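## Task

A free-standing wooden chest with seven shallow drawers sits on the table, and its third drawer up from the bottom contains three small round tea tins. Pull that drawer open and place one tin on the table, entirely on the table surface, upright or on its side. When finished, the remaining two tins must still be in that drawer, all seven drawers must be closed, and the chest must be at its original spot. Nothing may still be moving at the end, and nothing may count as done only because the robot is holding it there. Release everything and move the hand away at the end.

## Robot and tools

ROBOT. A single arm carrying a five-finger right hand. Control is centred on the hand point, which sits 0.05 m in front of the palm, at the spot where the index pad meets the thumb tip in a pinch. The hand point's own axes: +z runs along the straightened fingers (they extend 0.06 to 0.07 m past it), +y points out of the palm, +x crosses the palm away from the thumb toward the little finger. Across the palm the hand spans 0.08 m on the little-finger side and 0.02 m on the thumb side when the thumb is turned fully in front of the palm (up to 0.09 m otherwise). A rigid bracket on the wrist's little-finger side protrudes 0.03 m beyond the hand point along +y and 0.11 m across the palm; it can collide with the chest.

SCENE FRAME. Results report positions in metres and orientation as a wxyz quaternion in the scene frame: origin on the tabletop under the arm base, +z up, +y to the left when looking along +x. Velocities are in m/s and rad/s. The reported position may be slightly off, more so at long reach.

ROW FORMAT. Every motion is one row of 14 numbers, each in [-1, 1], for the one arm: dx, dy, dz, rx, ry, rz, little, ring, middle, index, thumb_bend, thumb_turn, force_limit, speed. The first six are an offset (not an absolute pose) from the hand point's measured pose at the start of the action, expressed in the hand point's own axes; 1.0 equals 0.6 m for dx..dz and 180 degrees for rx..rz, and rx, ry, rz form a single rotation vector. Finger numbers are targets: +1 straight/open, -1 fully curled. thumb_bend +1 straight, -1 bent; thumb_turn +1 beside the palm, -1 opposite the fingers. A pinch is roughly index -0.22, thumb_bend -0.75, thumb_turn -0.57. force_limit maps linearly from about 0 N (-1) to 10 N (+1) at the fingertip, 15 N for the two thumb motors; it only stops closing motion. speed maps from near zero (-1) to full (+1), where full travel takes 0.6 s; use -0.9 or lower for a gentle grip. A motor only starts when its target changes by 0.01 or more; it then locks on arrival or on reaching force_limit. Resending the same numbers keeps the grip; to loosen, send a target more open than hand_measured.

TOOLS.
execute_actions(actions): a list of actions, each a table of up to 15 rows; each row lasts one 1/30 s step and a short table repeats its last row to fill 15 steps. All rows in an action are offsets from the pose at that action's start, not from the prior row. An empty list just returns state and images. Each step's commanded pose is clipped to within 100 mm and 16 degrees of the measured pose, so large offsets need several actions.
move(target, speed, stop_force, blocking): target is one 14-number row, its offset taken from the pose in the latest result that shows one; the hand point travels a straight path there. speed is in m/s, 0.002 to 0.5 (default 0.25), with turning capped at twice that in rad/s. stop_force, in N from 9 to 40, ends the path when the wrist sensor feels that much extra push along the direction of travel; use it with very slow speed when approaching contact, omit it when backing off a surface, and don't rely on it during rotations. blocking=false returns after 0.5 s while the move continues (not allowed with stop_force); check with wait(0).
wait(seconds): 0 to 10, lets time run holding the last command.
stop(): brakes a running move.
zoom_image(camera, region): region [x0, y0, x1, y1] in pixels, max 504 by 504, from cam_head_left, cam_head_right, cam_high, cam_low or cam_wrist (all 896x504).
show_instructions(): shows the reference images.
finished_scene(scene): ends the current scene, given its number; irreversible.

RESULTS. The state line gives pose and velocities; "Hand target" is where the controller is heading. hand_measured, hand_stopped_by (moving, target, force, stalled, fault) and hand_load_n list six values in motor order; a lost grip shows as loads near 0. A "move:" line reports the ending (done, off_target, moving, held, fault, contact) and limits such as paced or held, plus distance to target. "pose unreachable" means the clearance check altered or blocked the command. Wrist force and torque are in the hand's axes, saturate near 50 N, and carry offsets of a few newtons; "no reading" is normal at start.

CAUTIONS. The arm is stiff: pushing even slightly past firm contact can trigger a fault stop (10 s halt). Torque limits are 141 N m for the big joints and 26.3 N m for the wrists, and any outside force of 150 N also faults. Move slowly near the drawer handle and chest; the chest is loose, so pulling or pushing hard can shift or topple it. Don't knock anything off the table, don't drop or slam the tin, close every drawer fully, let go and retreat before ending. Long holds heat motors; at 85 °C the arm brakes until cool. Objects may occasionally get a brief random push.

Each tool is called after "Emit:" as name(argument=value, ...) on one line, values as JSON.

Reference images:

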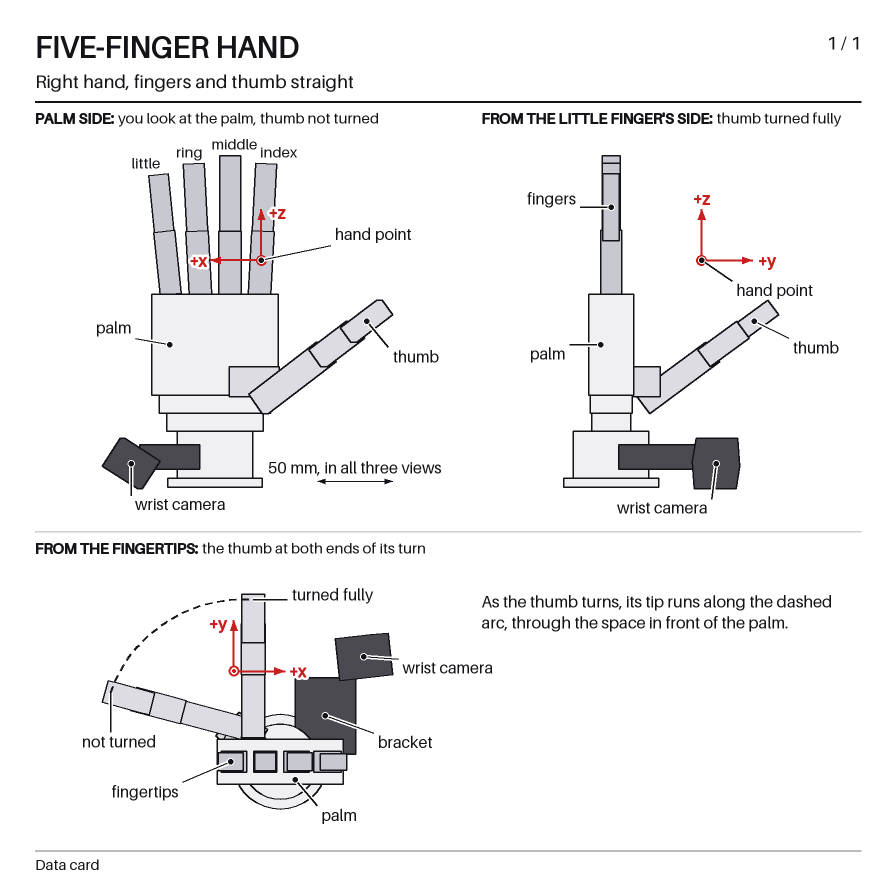

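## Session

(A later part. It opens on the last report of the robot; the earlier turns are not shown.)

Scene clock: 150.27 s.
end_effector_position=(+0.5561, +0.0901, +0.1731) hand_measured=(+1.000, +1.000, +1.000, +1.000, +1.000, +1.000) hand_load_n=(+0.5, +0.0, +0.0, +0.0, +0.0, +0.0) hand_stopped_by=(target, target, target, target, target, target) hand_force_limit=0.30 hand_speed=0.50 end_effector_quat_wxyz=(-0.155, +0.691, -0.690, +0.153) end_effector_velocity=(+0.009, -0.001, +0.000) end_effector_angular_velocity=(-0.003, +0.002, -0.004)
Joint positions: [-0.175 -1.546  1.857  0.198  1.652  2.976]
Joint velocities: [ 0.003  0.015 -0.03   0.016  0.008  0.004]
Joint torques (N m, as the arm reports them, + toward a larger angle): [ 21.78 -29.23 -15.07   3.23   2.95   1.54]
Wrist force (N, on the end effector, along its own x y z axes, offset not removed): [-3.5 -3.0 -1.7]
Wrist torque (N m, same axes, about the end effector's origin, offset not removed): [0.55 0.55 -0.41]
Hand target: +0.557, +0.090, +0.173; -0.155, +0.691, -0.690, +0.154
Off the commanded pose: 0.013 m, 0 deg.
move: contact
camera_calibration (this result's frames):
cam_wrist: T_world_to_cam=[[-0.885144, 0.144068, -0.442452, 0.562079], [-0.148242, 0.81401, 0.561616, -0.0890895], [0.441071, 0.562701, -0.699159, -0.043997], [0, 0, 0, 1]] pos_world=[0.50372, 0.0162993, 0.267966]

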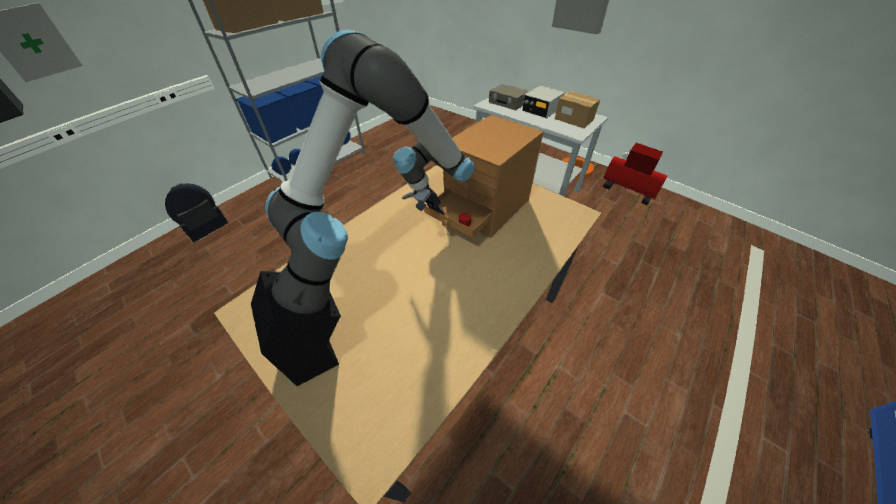

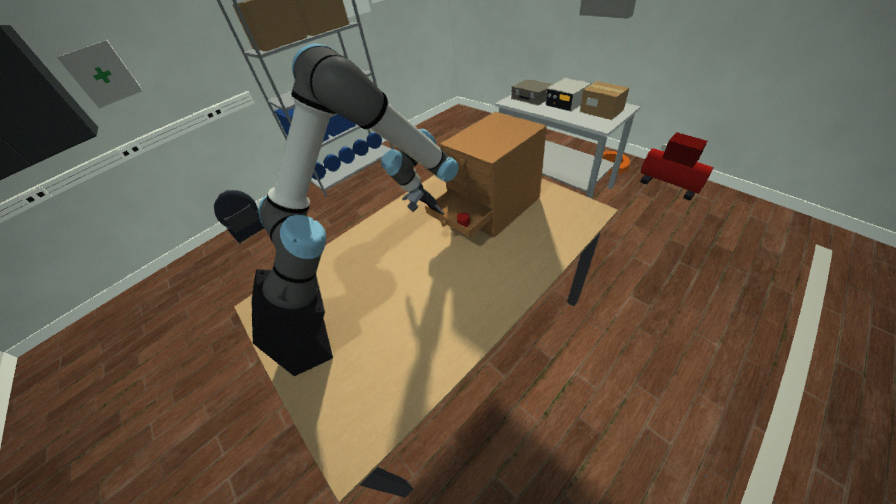

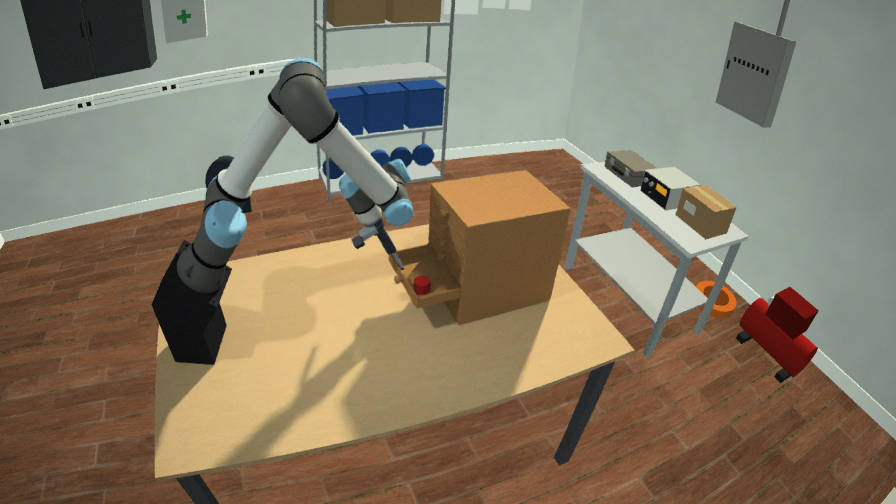

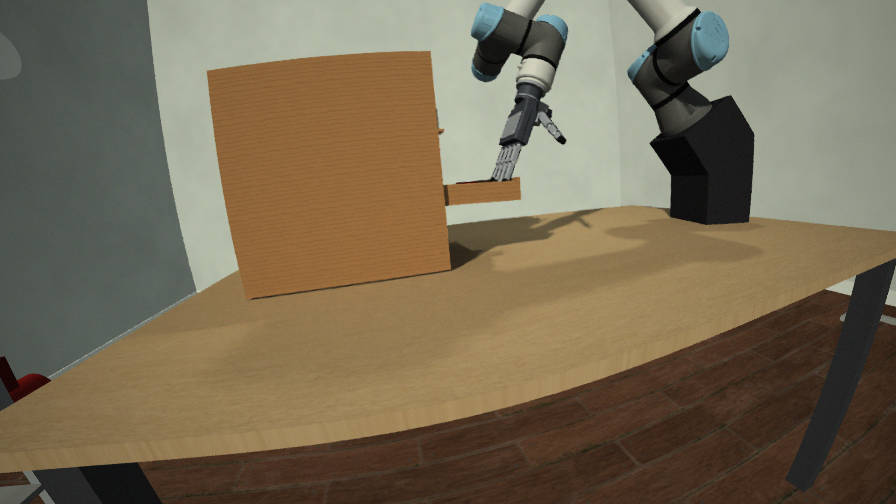

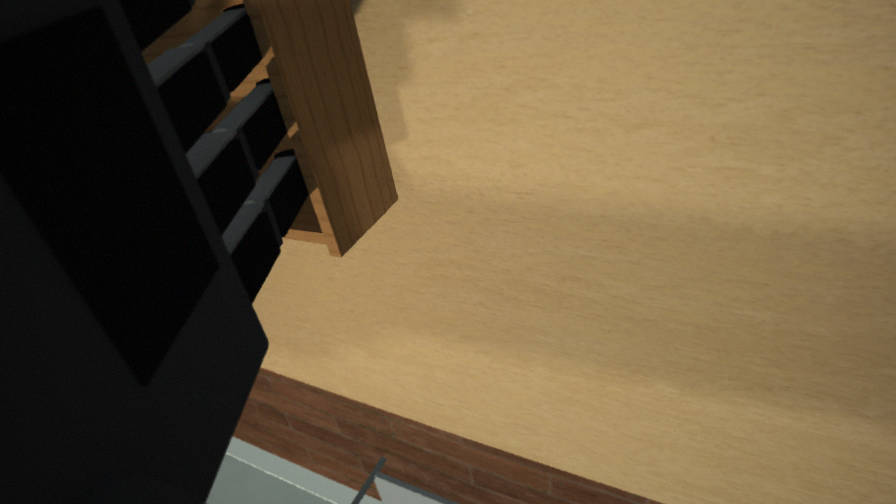

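Emit:
move(target=[0,-0.057,-0.084,0,0,0,1,1,1,1,1,1,0.3,0.5], speed=0.08)

Emit:
move(target=[0.2,0,0,0,-0.21,-0.455,1,1,1,1,0.2,-1,0.3,0.5], speed=0.3)

Scene clock: 155.87 s.
end_effector_position=(+0.5656, +0.0900, +0.2330) hand_measured=(+1.000, +1.000, +1.000, +1.000, +1.000, +1.000) hand_load_n=(+0.0, +0.0, +0.0, +0.0, +0.0, +0.0) hand_stopped_by=(target, target, target, target, target, target) hand_force_limit=0.30 hand_speed=0.50 end_effector_quat_wxyz=(-0.155, +0.691, -0.690, +0.153) end_effector_velocity=(+0.000, +0.000, +0.003) end_effector_angular_velocity=(-0.000, +0.000, +0.000)
Joint positions: [-0.144 -1.63   1.799  0.341  1.679  2.991]
Joint velocities: [ 0.002 -0.003 -0.003  0.006  0.002  0.001]
Joint torques (N m, as the arm reports them, + toward a larger angle): [ 22.81 -41.39 -19.1    2.13   2.71   1.31]
Wrist force (N, on the end effector, along its own x y z axes, offset not removed): [-3.2 1.2 0.1]
Wrist torque (N m, same axes, about the end effector's origin, offset not removed): [0.27 0.54 -0.07]
Hand target: +0.566, +0.090, +0.233; -0.155, +0.691, -0.690, +0.153
Off the commanded pose: 0.000 m, 0 deg.
move: done
camera_calibration (this result's frames):
cam_wrist: T_world_to_cam=[[-0.885138, 0.14406, -0.442468, 0.597021], [-0.148261, 0.814006, 0.561616, -0.121264], [0.441078, 0.562708, -0.699149, -0.00624199], [0, 0, 0, 1]] pos_world=[0.51322, 0.0162153, 0.327902]

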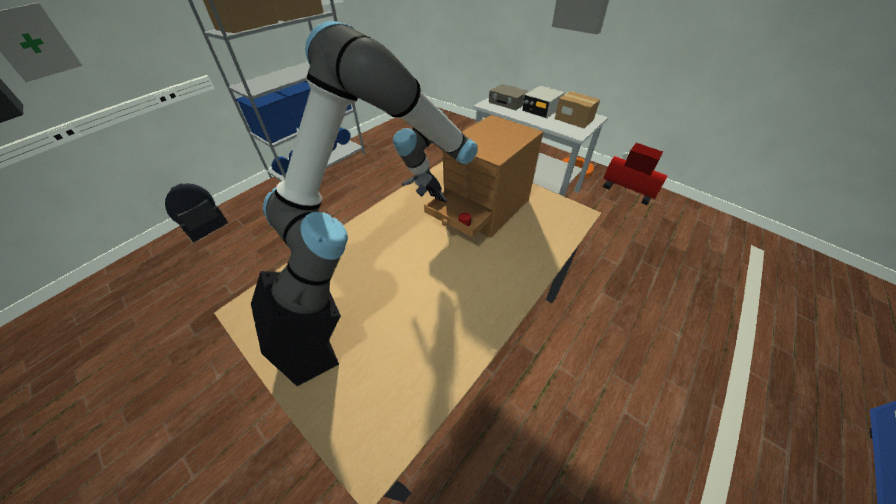

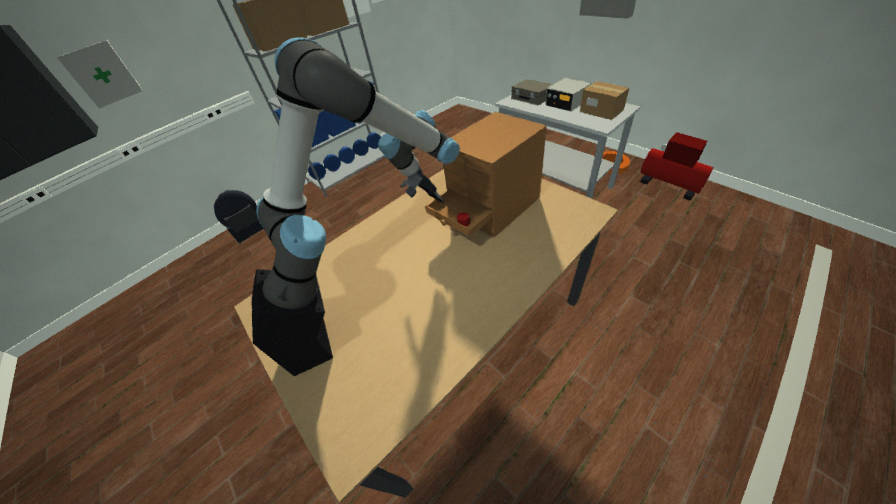

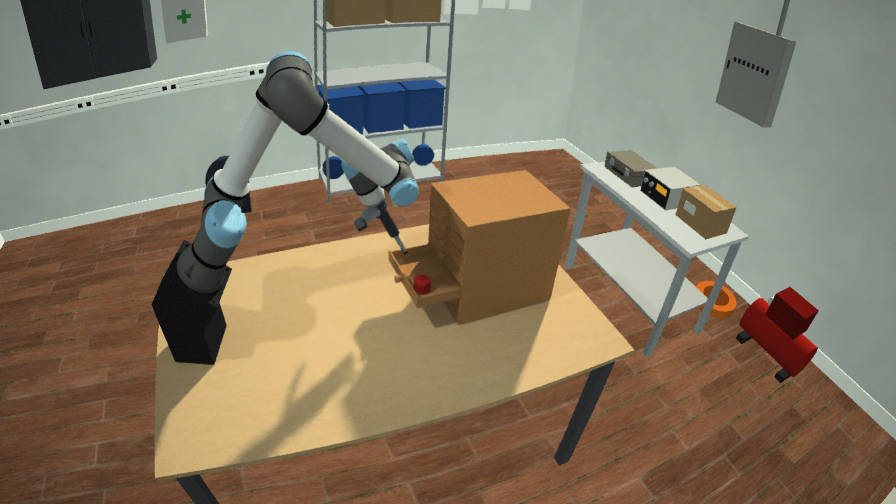

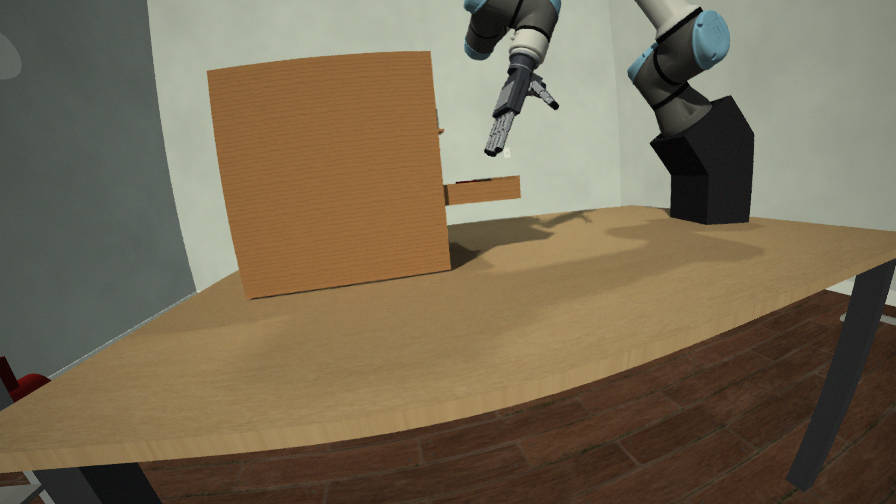

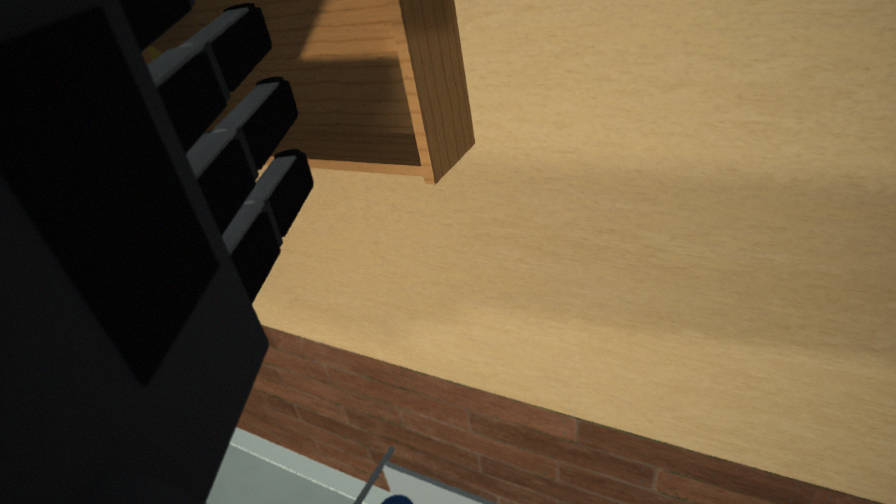

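Scene clock: 159.10 s.
end_effector_position=(+0.5658, -0.0300, +0.2327) hand_measured=(+1.000, +1.000, +1.000, +1.000, +0.200, -1.000) hand_load_n=(+0.0, +0.0, +0.0, +0.0, +0.0, +0.0) hand_stopped_by=(target, target, target, target, target, target) hand_force_limit=0.30 hand_speed=0.50 end_effector_quat_wxyz=(-0.216, +0.976, +0.002, +0.004) end_effector_velocity=(+0.000, -0.001, -0.000) end_effector_angular_velocity=(+0.002, +0.001, +0.016)
Joint positions: [-0.498 -1.454  1.541  1.012  1.12   1.15 ]
Joint velocities: [-0.001  0.004 -0.004  0.009  0.001 -0.019]
Joint torques (N m, as the arm reports them, + toward a larger angle): [ -3.51 -36.55 -20.01   3.23   2.24  -1.61]
Wrist force (N, on the end effector, along its own x y z axes, offset not removed): [-1.7 1.9 -0.2]
Wrist torque (N m, same axes, about the end effector's origin, offset not removed): [0.33 0.23 0.03]
Hand target: +0.566, -0.030, +0.233; -0.216, +0.976, +0.003, +0.003
Off the commanded pose: 0.000 m, 0 deg.
move: done
camera_calibration (this result's frames):
cam_wrist: T_world_to_cam=[[-0.138894, -0.887261, -0.43986, 0.160559], [-0.819365, -0.146498, 0.554237, 0.329187], [-0.556191, 0.437386, -0.706643, 0.623264], [0, 0, 0, 1]] pos_world=[0.638679, -0.0819242, 0.3286]

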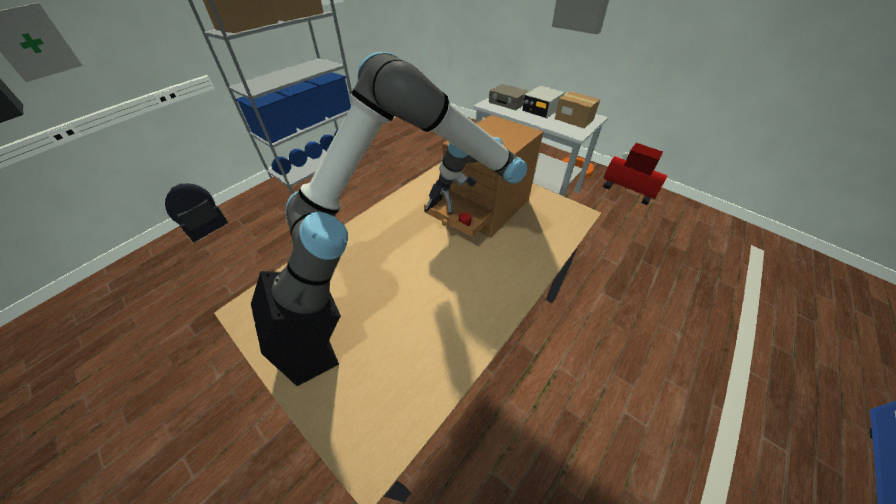

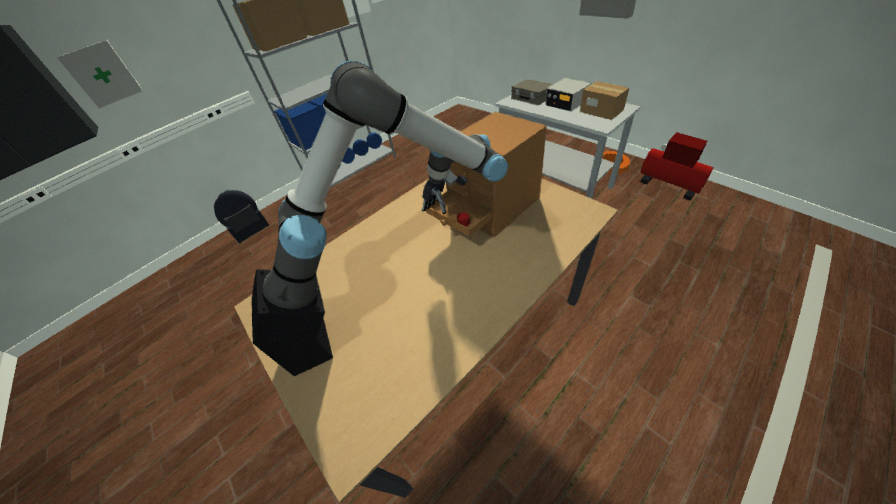

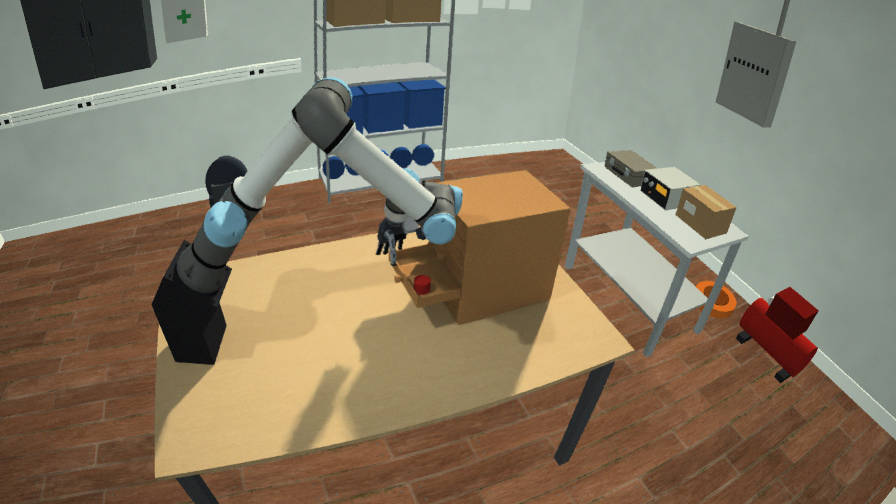

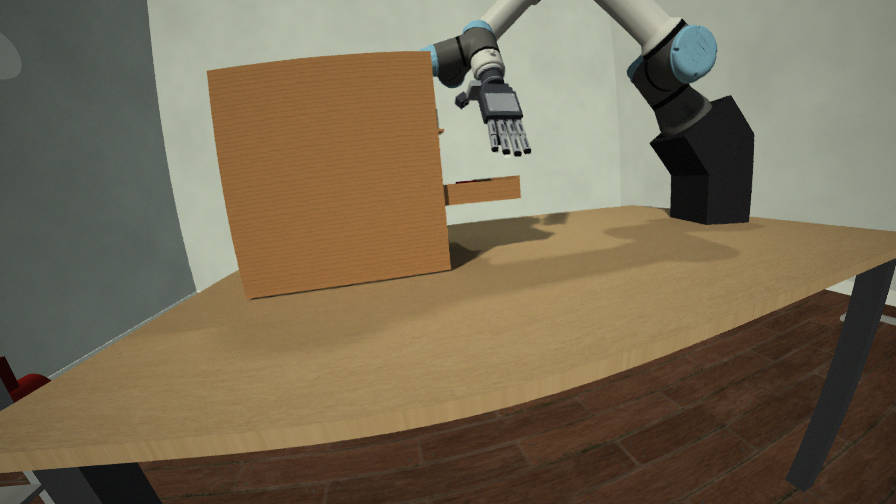

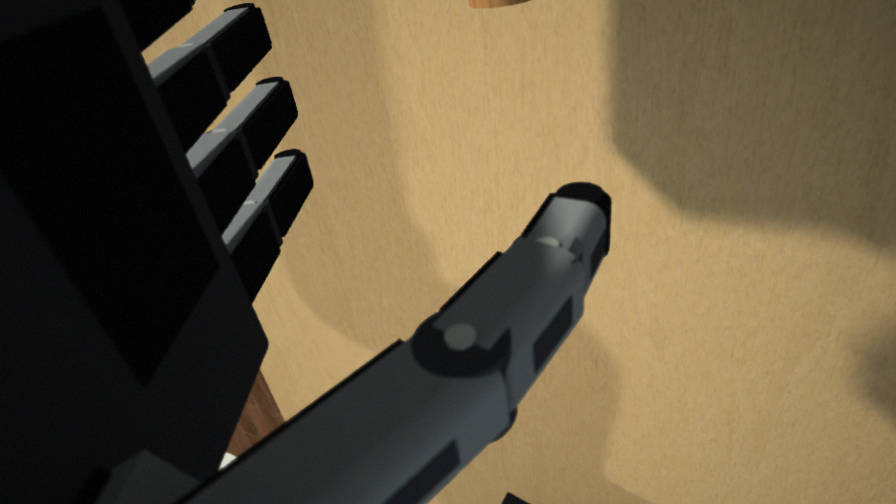

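Emit:
move(target=[0.07,0.045,-0.021,0,0.177,-0.082,1,1,1,1,0.2,-0.8,0.3,0.5], speed=0.1)

Scene clock: 168.57 s.
end_effector_position=(+0.6077, -0.0598, +0.2334) hand_measured=(+1.000, +1.000, +1.000, +1.000, +0.200, -0.800) hand_load_n=(+0.0, +0.0, +0.0, +0.0, +0.0, +0.0) hand_stopped_by=(target, target, target, target, target, target) hand_force_limit=0.30 hand_speed=0.50 end_effector_quat_wxyz=(-0.205, +0.930, +0.067, +0.297) end_effector_velocity=(+0.001, -0.001, -0.000) end_effector_angular_velocity=(-0.000, -0.014, -0.002)
Joint positions: [-0.728 -1.696  1.89   0.415  0.708  1.049]
Joint velocities: [-0.005 -0.004  0.008 -0.019 -0.01   0.005]
Joint torques (N m, as the arm reports them, + toward a larger angle): [ -3.98 -37.53  -4.79   0.1   -4.     1.25]
Wrist force (N, on the end effector, along its own x y z axes, offset not removed): [-3.0 0.8 0.2]
Wrist torque (N m, same axes, about the end effector's origin, offset not removed): [0.21 0.45 -0.08]
Hand target: +0.608, -0.060, +0.233; -0.205, +0.930, +0.067, +0.298
Off the commanded pose: 0.000 m, 0 deg.
move: done
camera_calibration (this result's frames):
cam_wrist: T_world_to_cam=[[0.139026, -0.886846, -0.440654, -0.0284828], [-0.989019, -0.146869, -0.0164519, 0.595093], [-0.050128, 0.438102, -0.897526, 0.397152], [0, 0, 0, 1]] pos_world=[0.612427, -0.111853, 0.353694]

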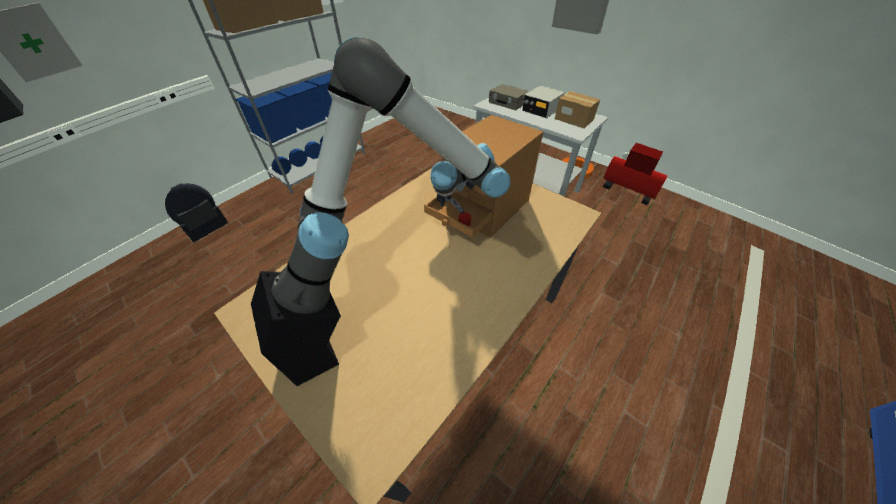

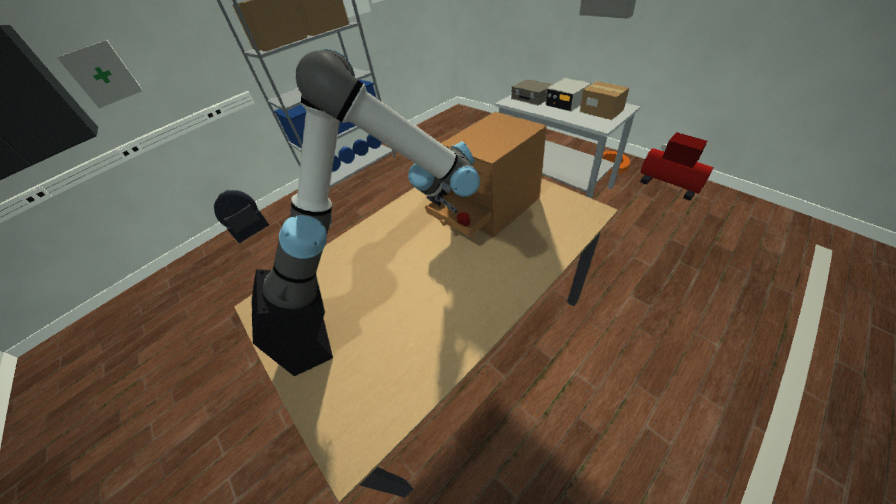

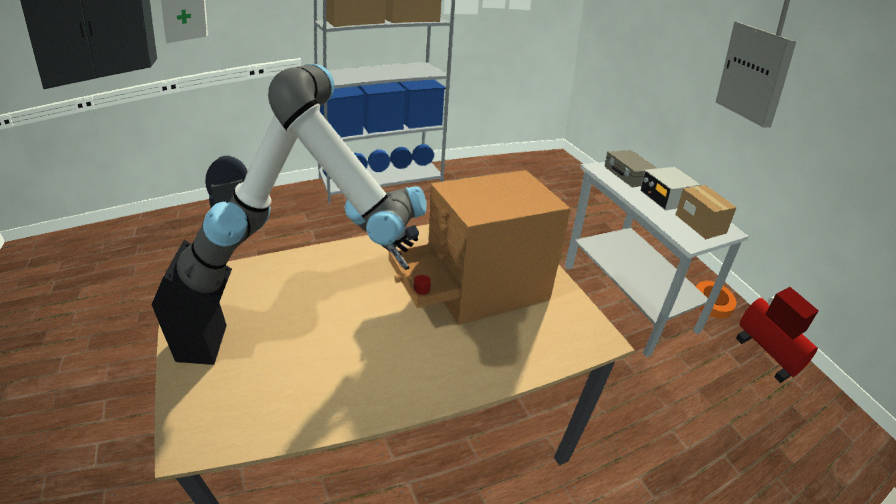

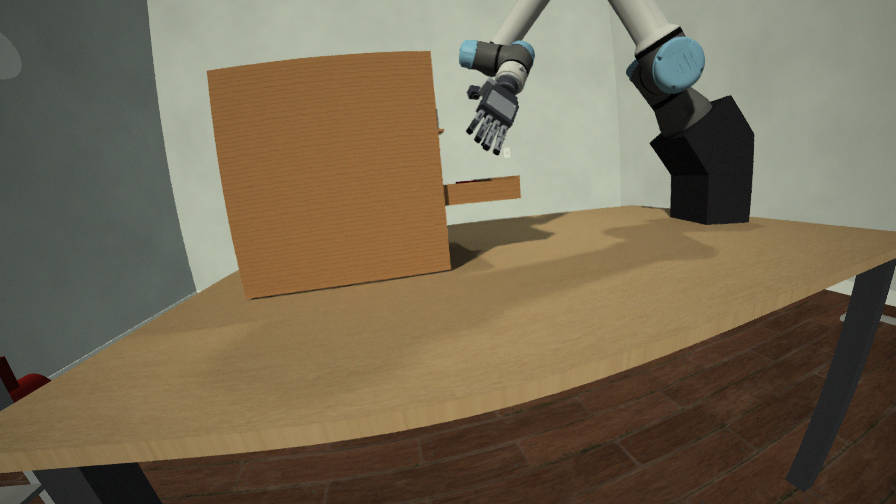

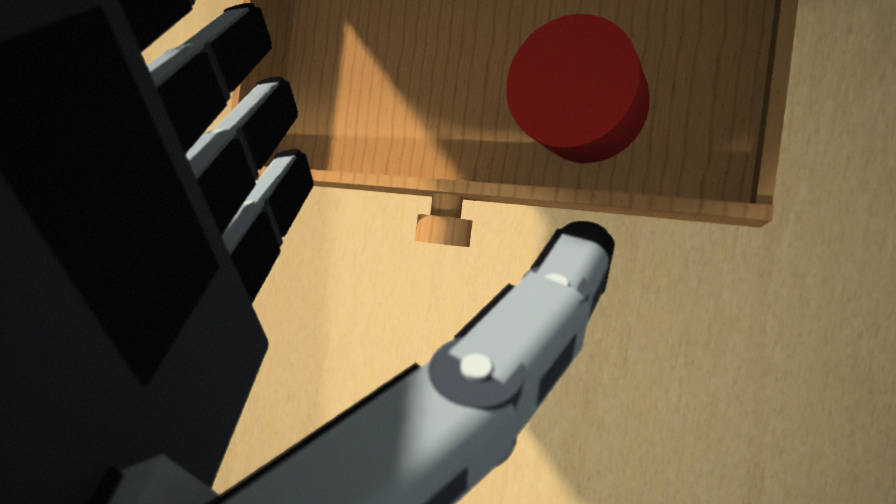

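Emit:
move(target=[0.051,0.023,0.081,0.083,0,0,1,1,1,0.3,1,-0.8,0.3,0.5], speed=0.08)

Scene clock: 176.80 s.
end_effector_position=(+0.6612, -0.0519, +0.2105) hand_measured=(+1.000, +1.000, +1.000, +0.300, +1.000, -0.800) hand_load_n=(+0.0, +0.0, +0.0, +0.0, +0.0, +0.0) hand_stopped_by=(target, target, target, target, target, target) hand_force_limit=0.30 hand_speed=0.50 end_effector_quat_wxyz=(-0.324, +0.896, +0.105, +0.287) end_effector_velocity=(+0.002, +0.001, -0.001) end_effector_angular_velocity=(+0.011, +0.001, +0.011)
Joint positions: [-0.738 -1.428  1.631  0.691  0.49   0.809]
Joint velocities: [ 0.001  0.016 -0.016  0.026 -0.008 -0.023]
Joint torques (N m, as the arm reports them, + toward a larger angle): [ 15.4  -33.38 -17.04   2.97  -4.77  -1.61]
Wrist force (N, on the end effector, along its own x y z axes, offset not removed): [-2.3 2.3 -0.9]
Wrist torque (N m, same axes, about the end effector's origin, offset not removed): [0.44 0.32 0.02]
Hand target: +0.661, -0.052, +0.210; -0.325, +0.895, +0.105, +0.286
Off the commanded pose: 0.000 m, 0 deg.
move: done
camera_calibration (this result's frames):
cam_wrist: T_world_to_cam=[[0.26185, -0.744723, -0.613859, -0.0763468], [-0.956537, -0.284845, -0.0624542, 0.629861], [-0.128344, 0.603532, -0.786942, 0.412839], [0, 0, 0, 1]] pos_world=[0.675462, -0.126606, 0.317351]

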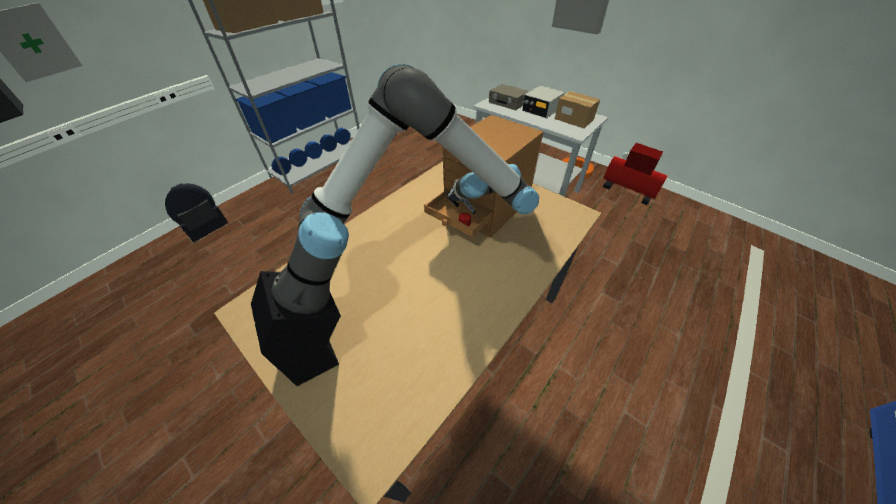

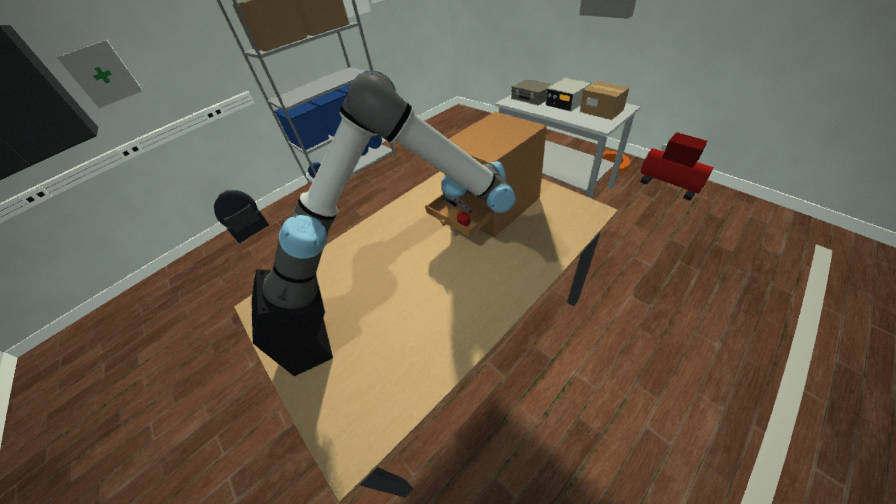

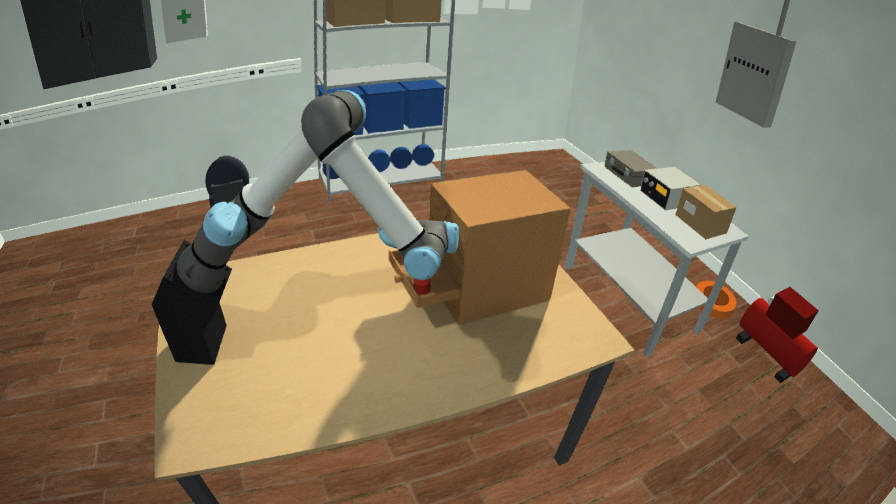

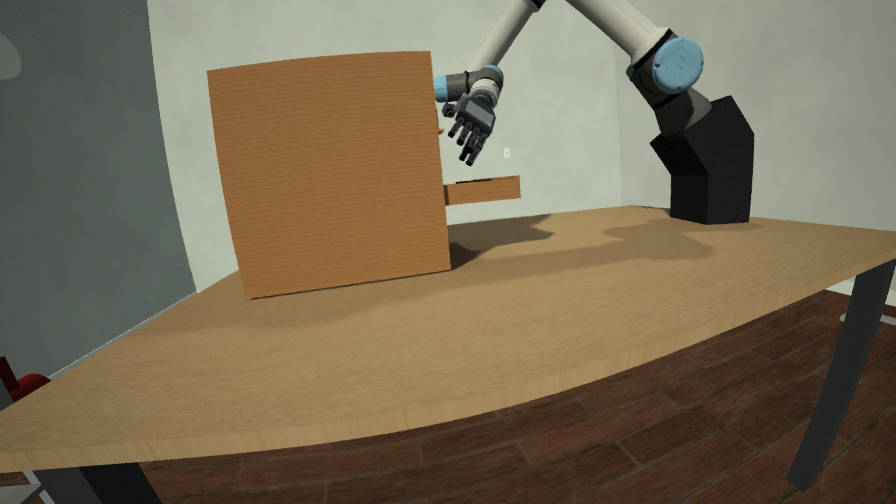

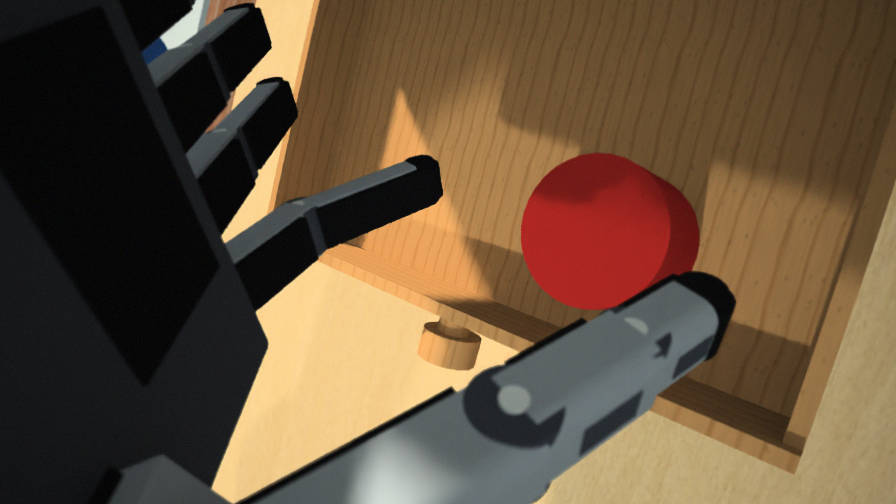

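Emit:
move(target=[-0.015,0.014,0.001,0.055,0,0,1,1,1,0.3,1,-0.8,0.3,0.5], speed=0.05)

Scene clock: 185.30 s.
end_effector_position=(+0.6574, -0.0580, +0.2006) hand_measured=(+1.000, +1.000, +1.000, +0.300, +1.000, -0.800) hand_load_n=(+0.0, +0.0, +0.0, +0.0, +0.0, +0.0) hand_stopped_by=(target, target, target, target, target, target) hand_force_limit=0.30 hand_speed=0.50 end_effector_quat_wxyz=(-0.399, +0.865, +0.128, +0.277) end_effector_velocity=(-0.001, -0.001, -0.001) end_effector_angular_velocity=(+0.013, -0.001, +0.014)
Joint positions: [-0.802 -1.267  1.566  1.064  0.365  0.357]
Joint velocities: [-0.006  0.017 -0.004  0.051 -0.005 -0.065]
Joint torques (N m, as the arm reports them, + toward a larger angle): [ -8.5  -38.9  -15.9    3.34  -4.51  -1.82]
Wrist force (N, on the end effector, along its own x y z axes, offset not removed): [-1.4 1.8 1.5]
Wrist torque (N m, same axes, about the end effector's origin, offset not removed): [0.22 0.25 0.02]
Hand target: +0.657, -0.058, +0.200; -0.400, +0.864, +0.129, +0.277
Off the commanded pose: 0.000 m, 0 deg.
move: done
camera_calibration (this result's frames):
cam_wrist: T_world_to_cam=[[0.329012, -0.623817, -0.708946, -0.104072], [-0.924664, -0.365217, -0.107761, 0.607292], [-0.191696, 0.690991, -0.696982, 0.436889], [0, 0, 0, 1]] pos_world=[0.679532, -0.145015, 0.296164]

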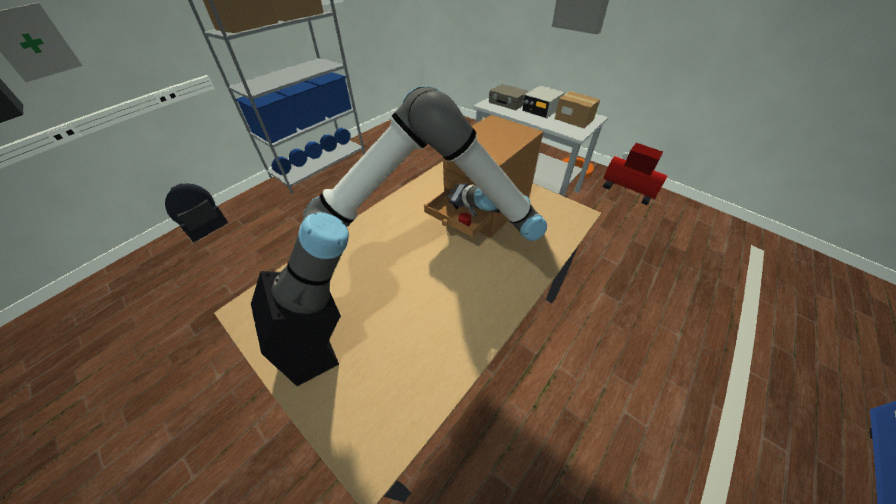

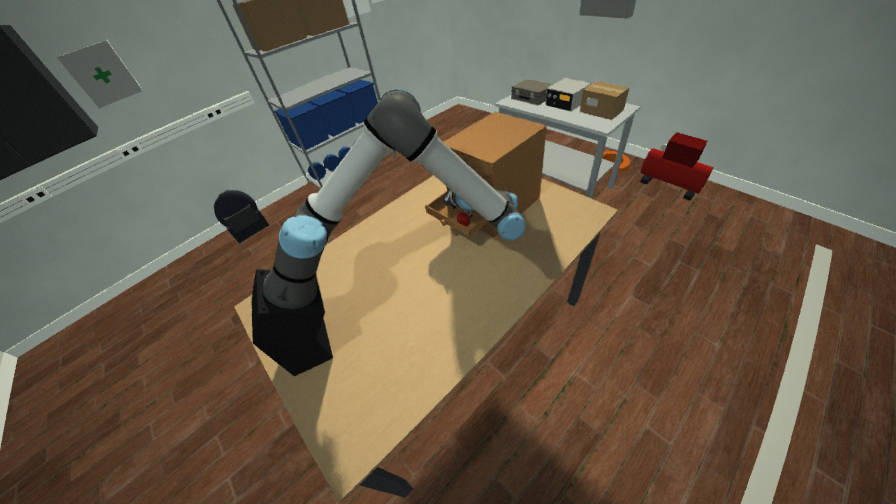

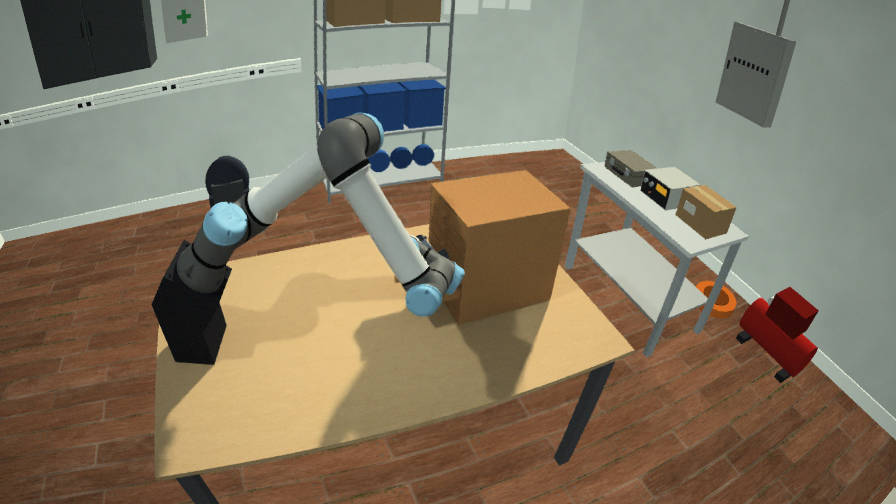

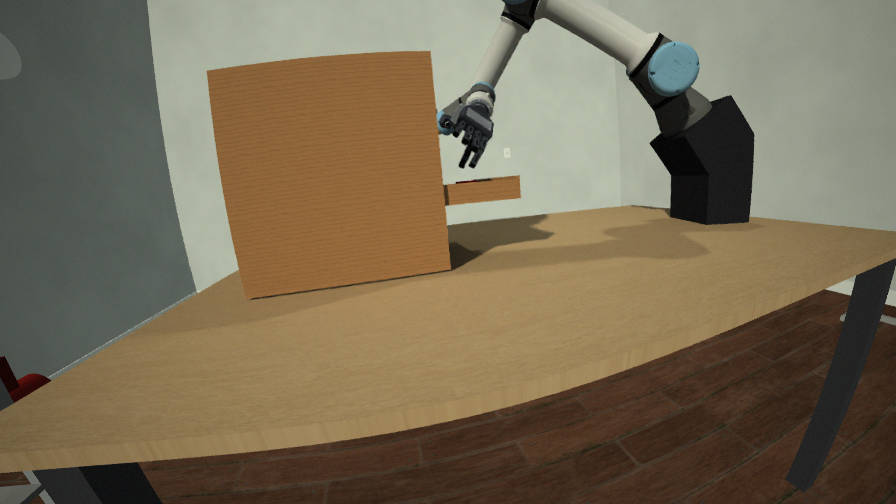

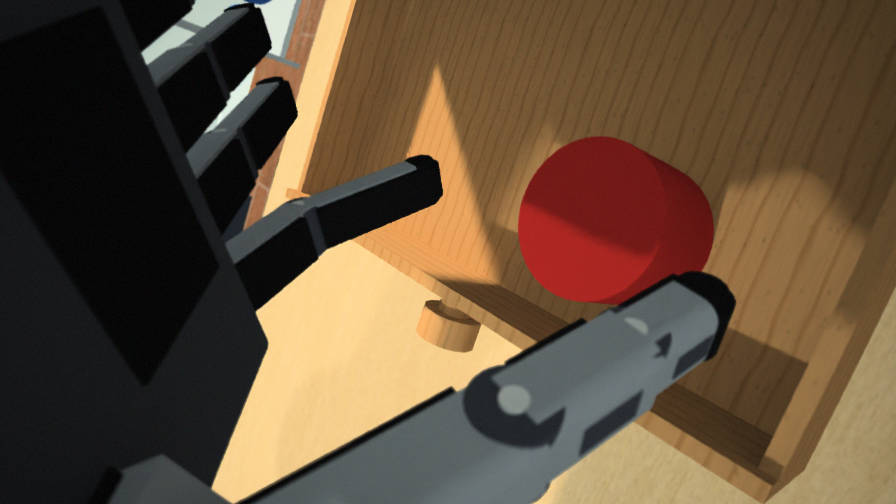

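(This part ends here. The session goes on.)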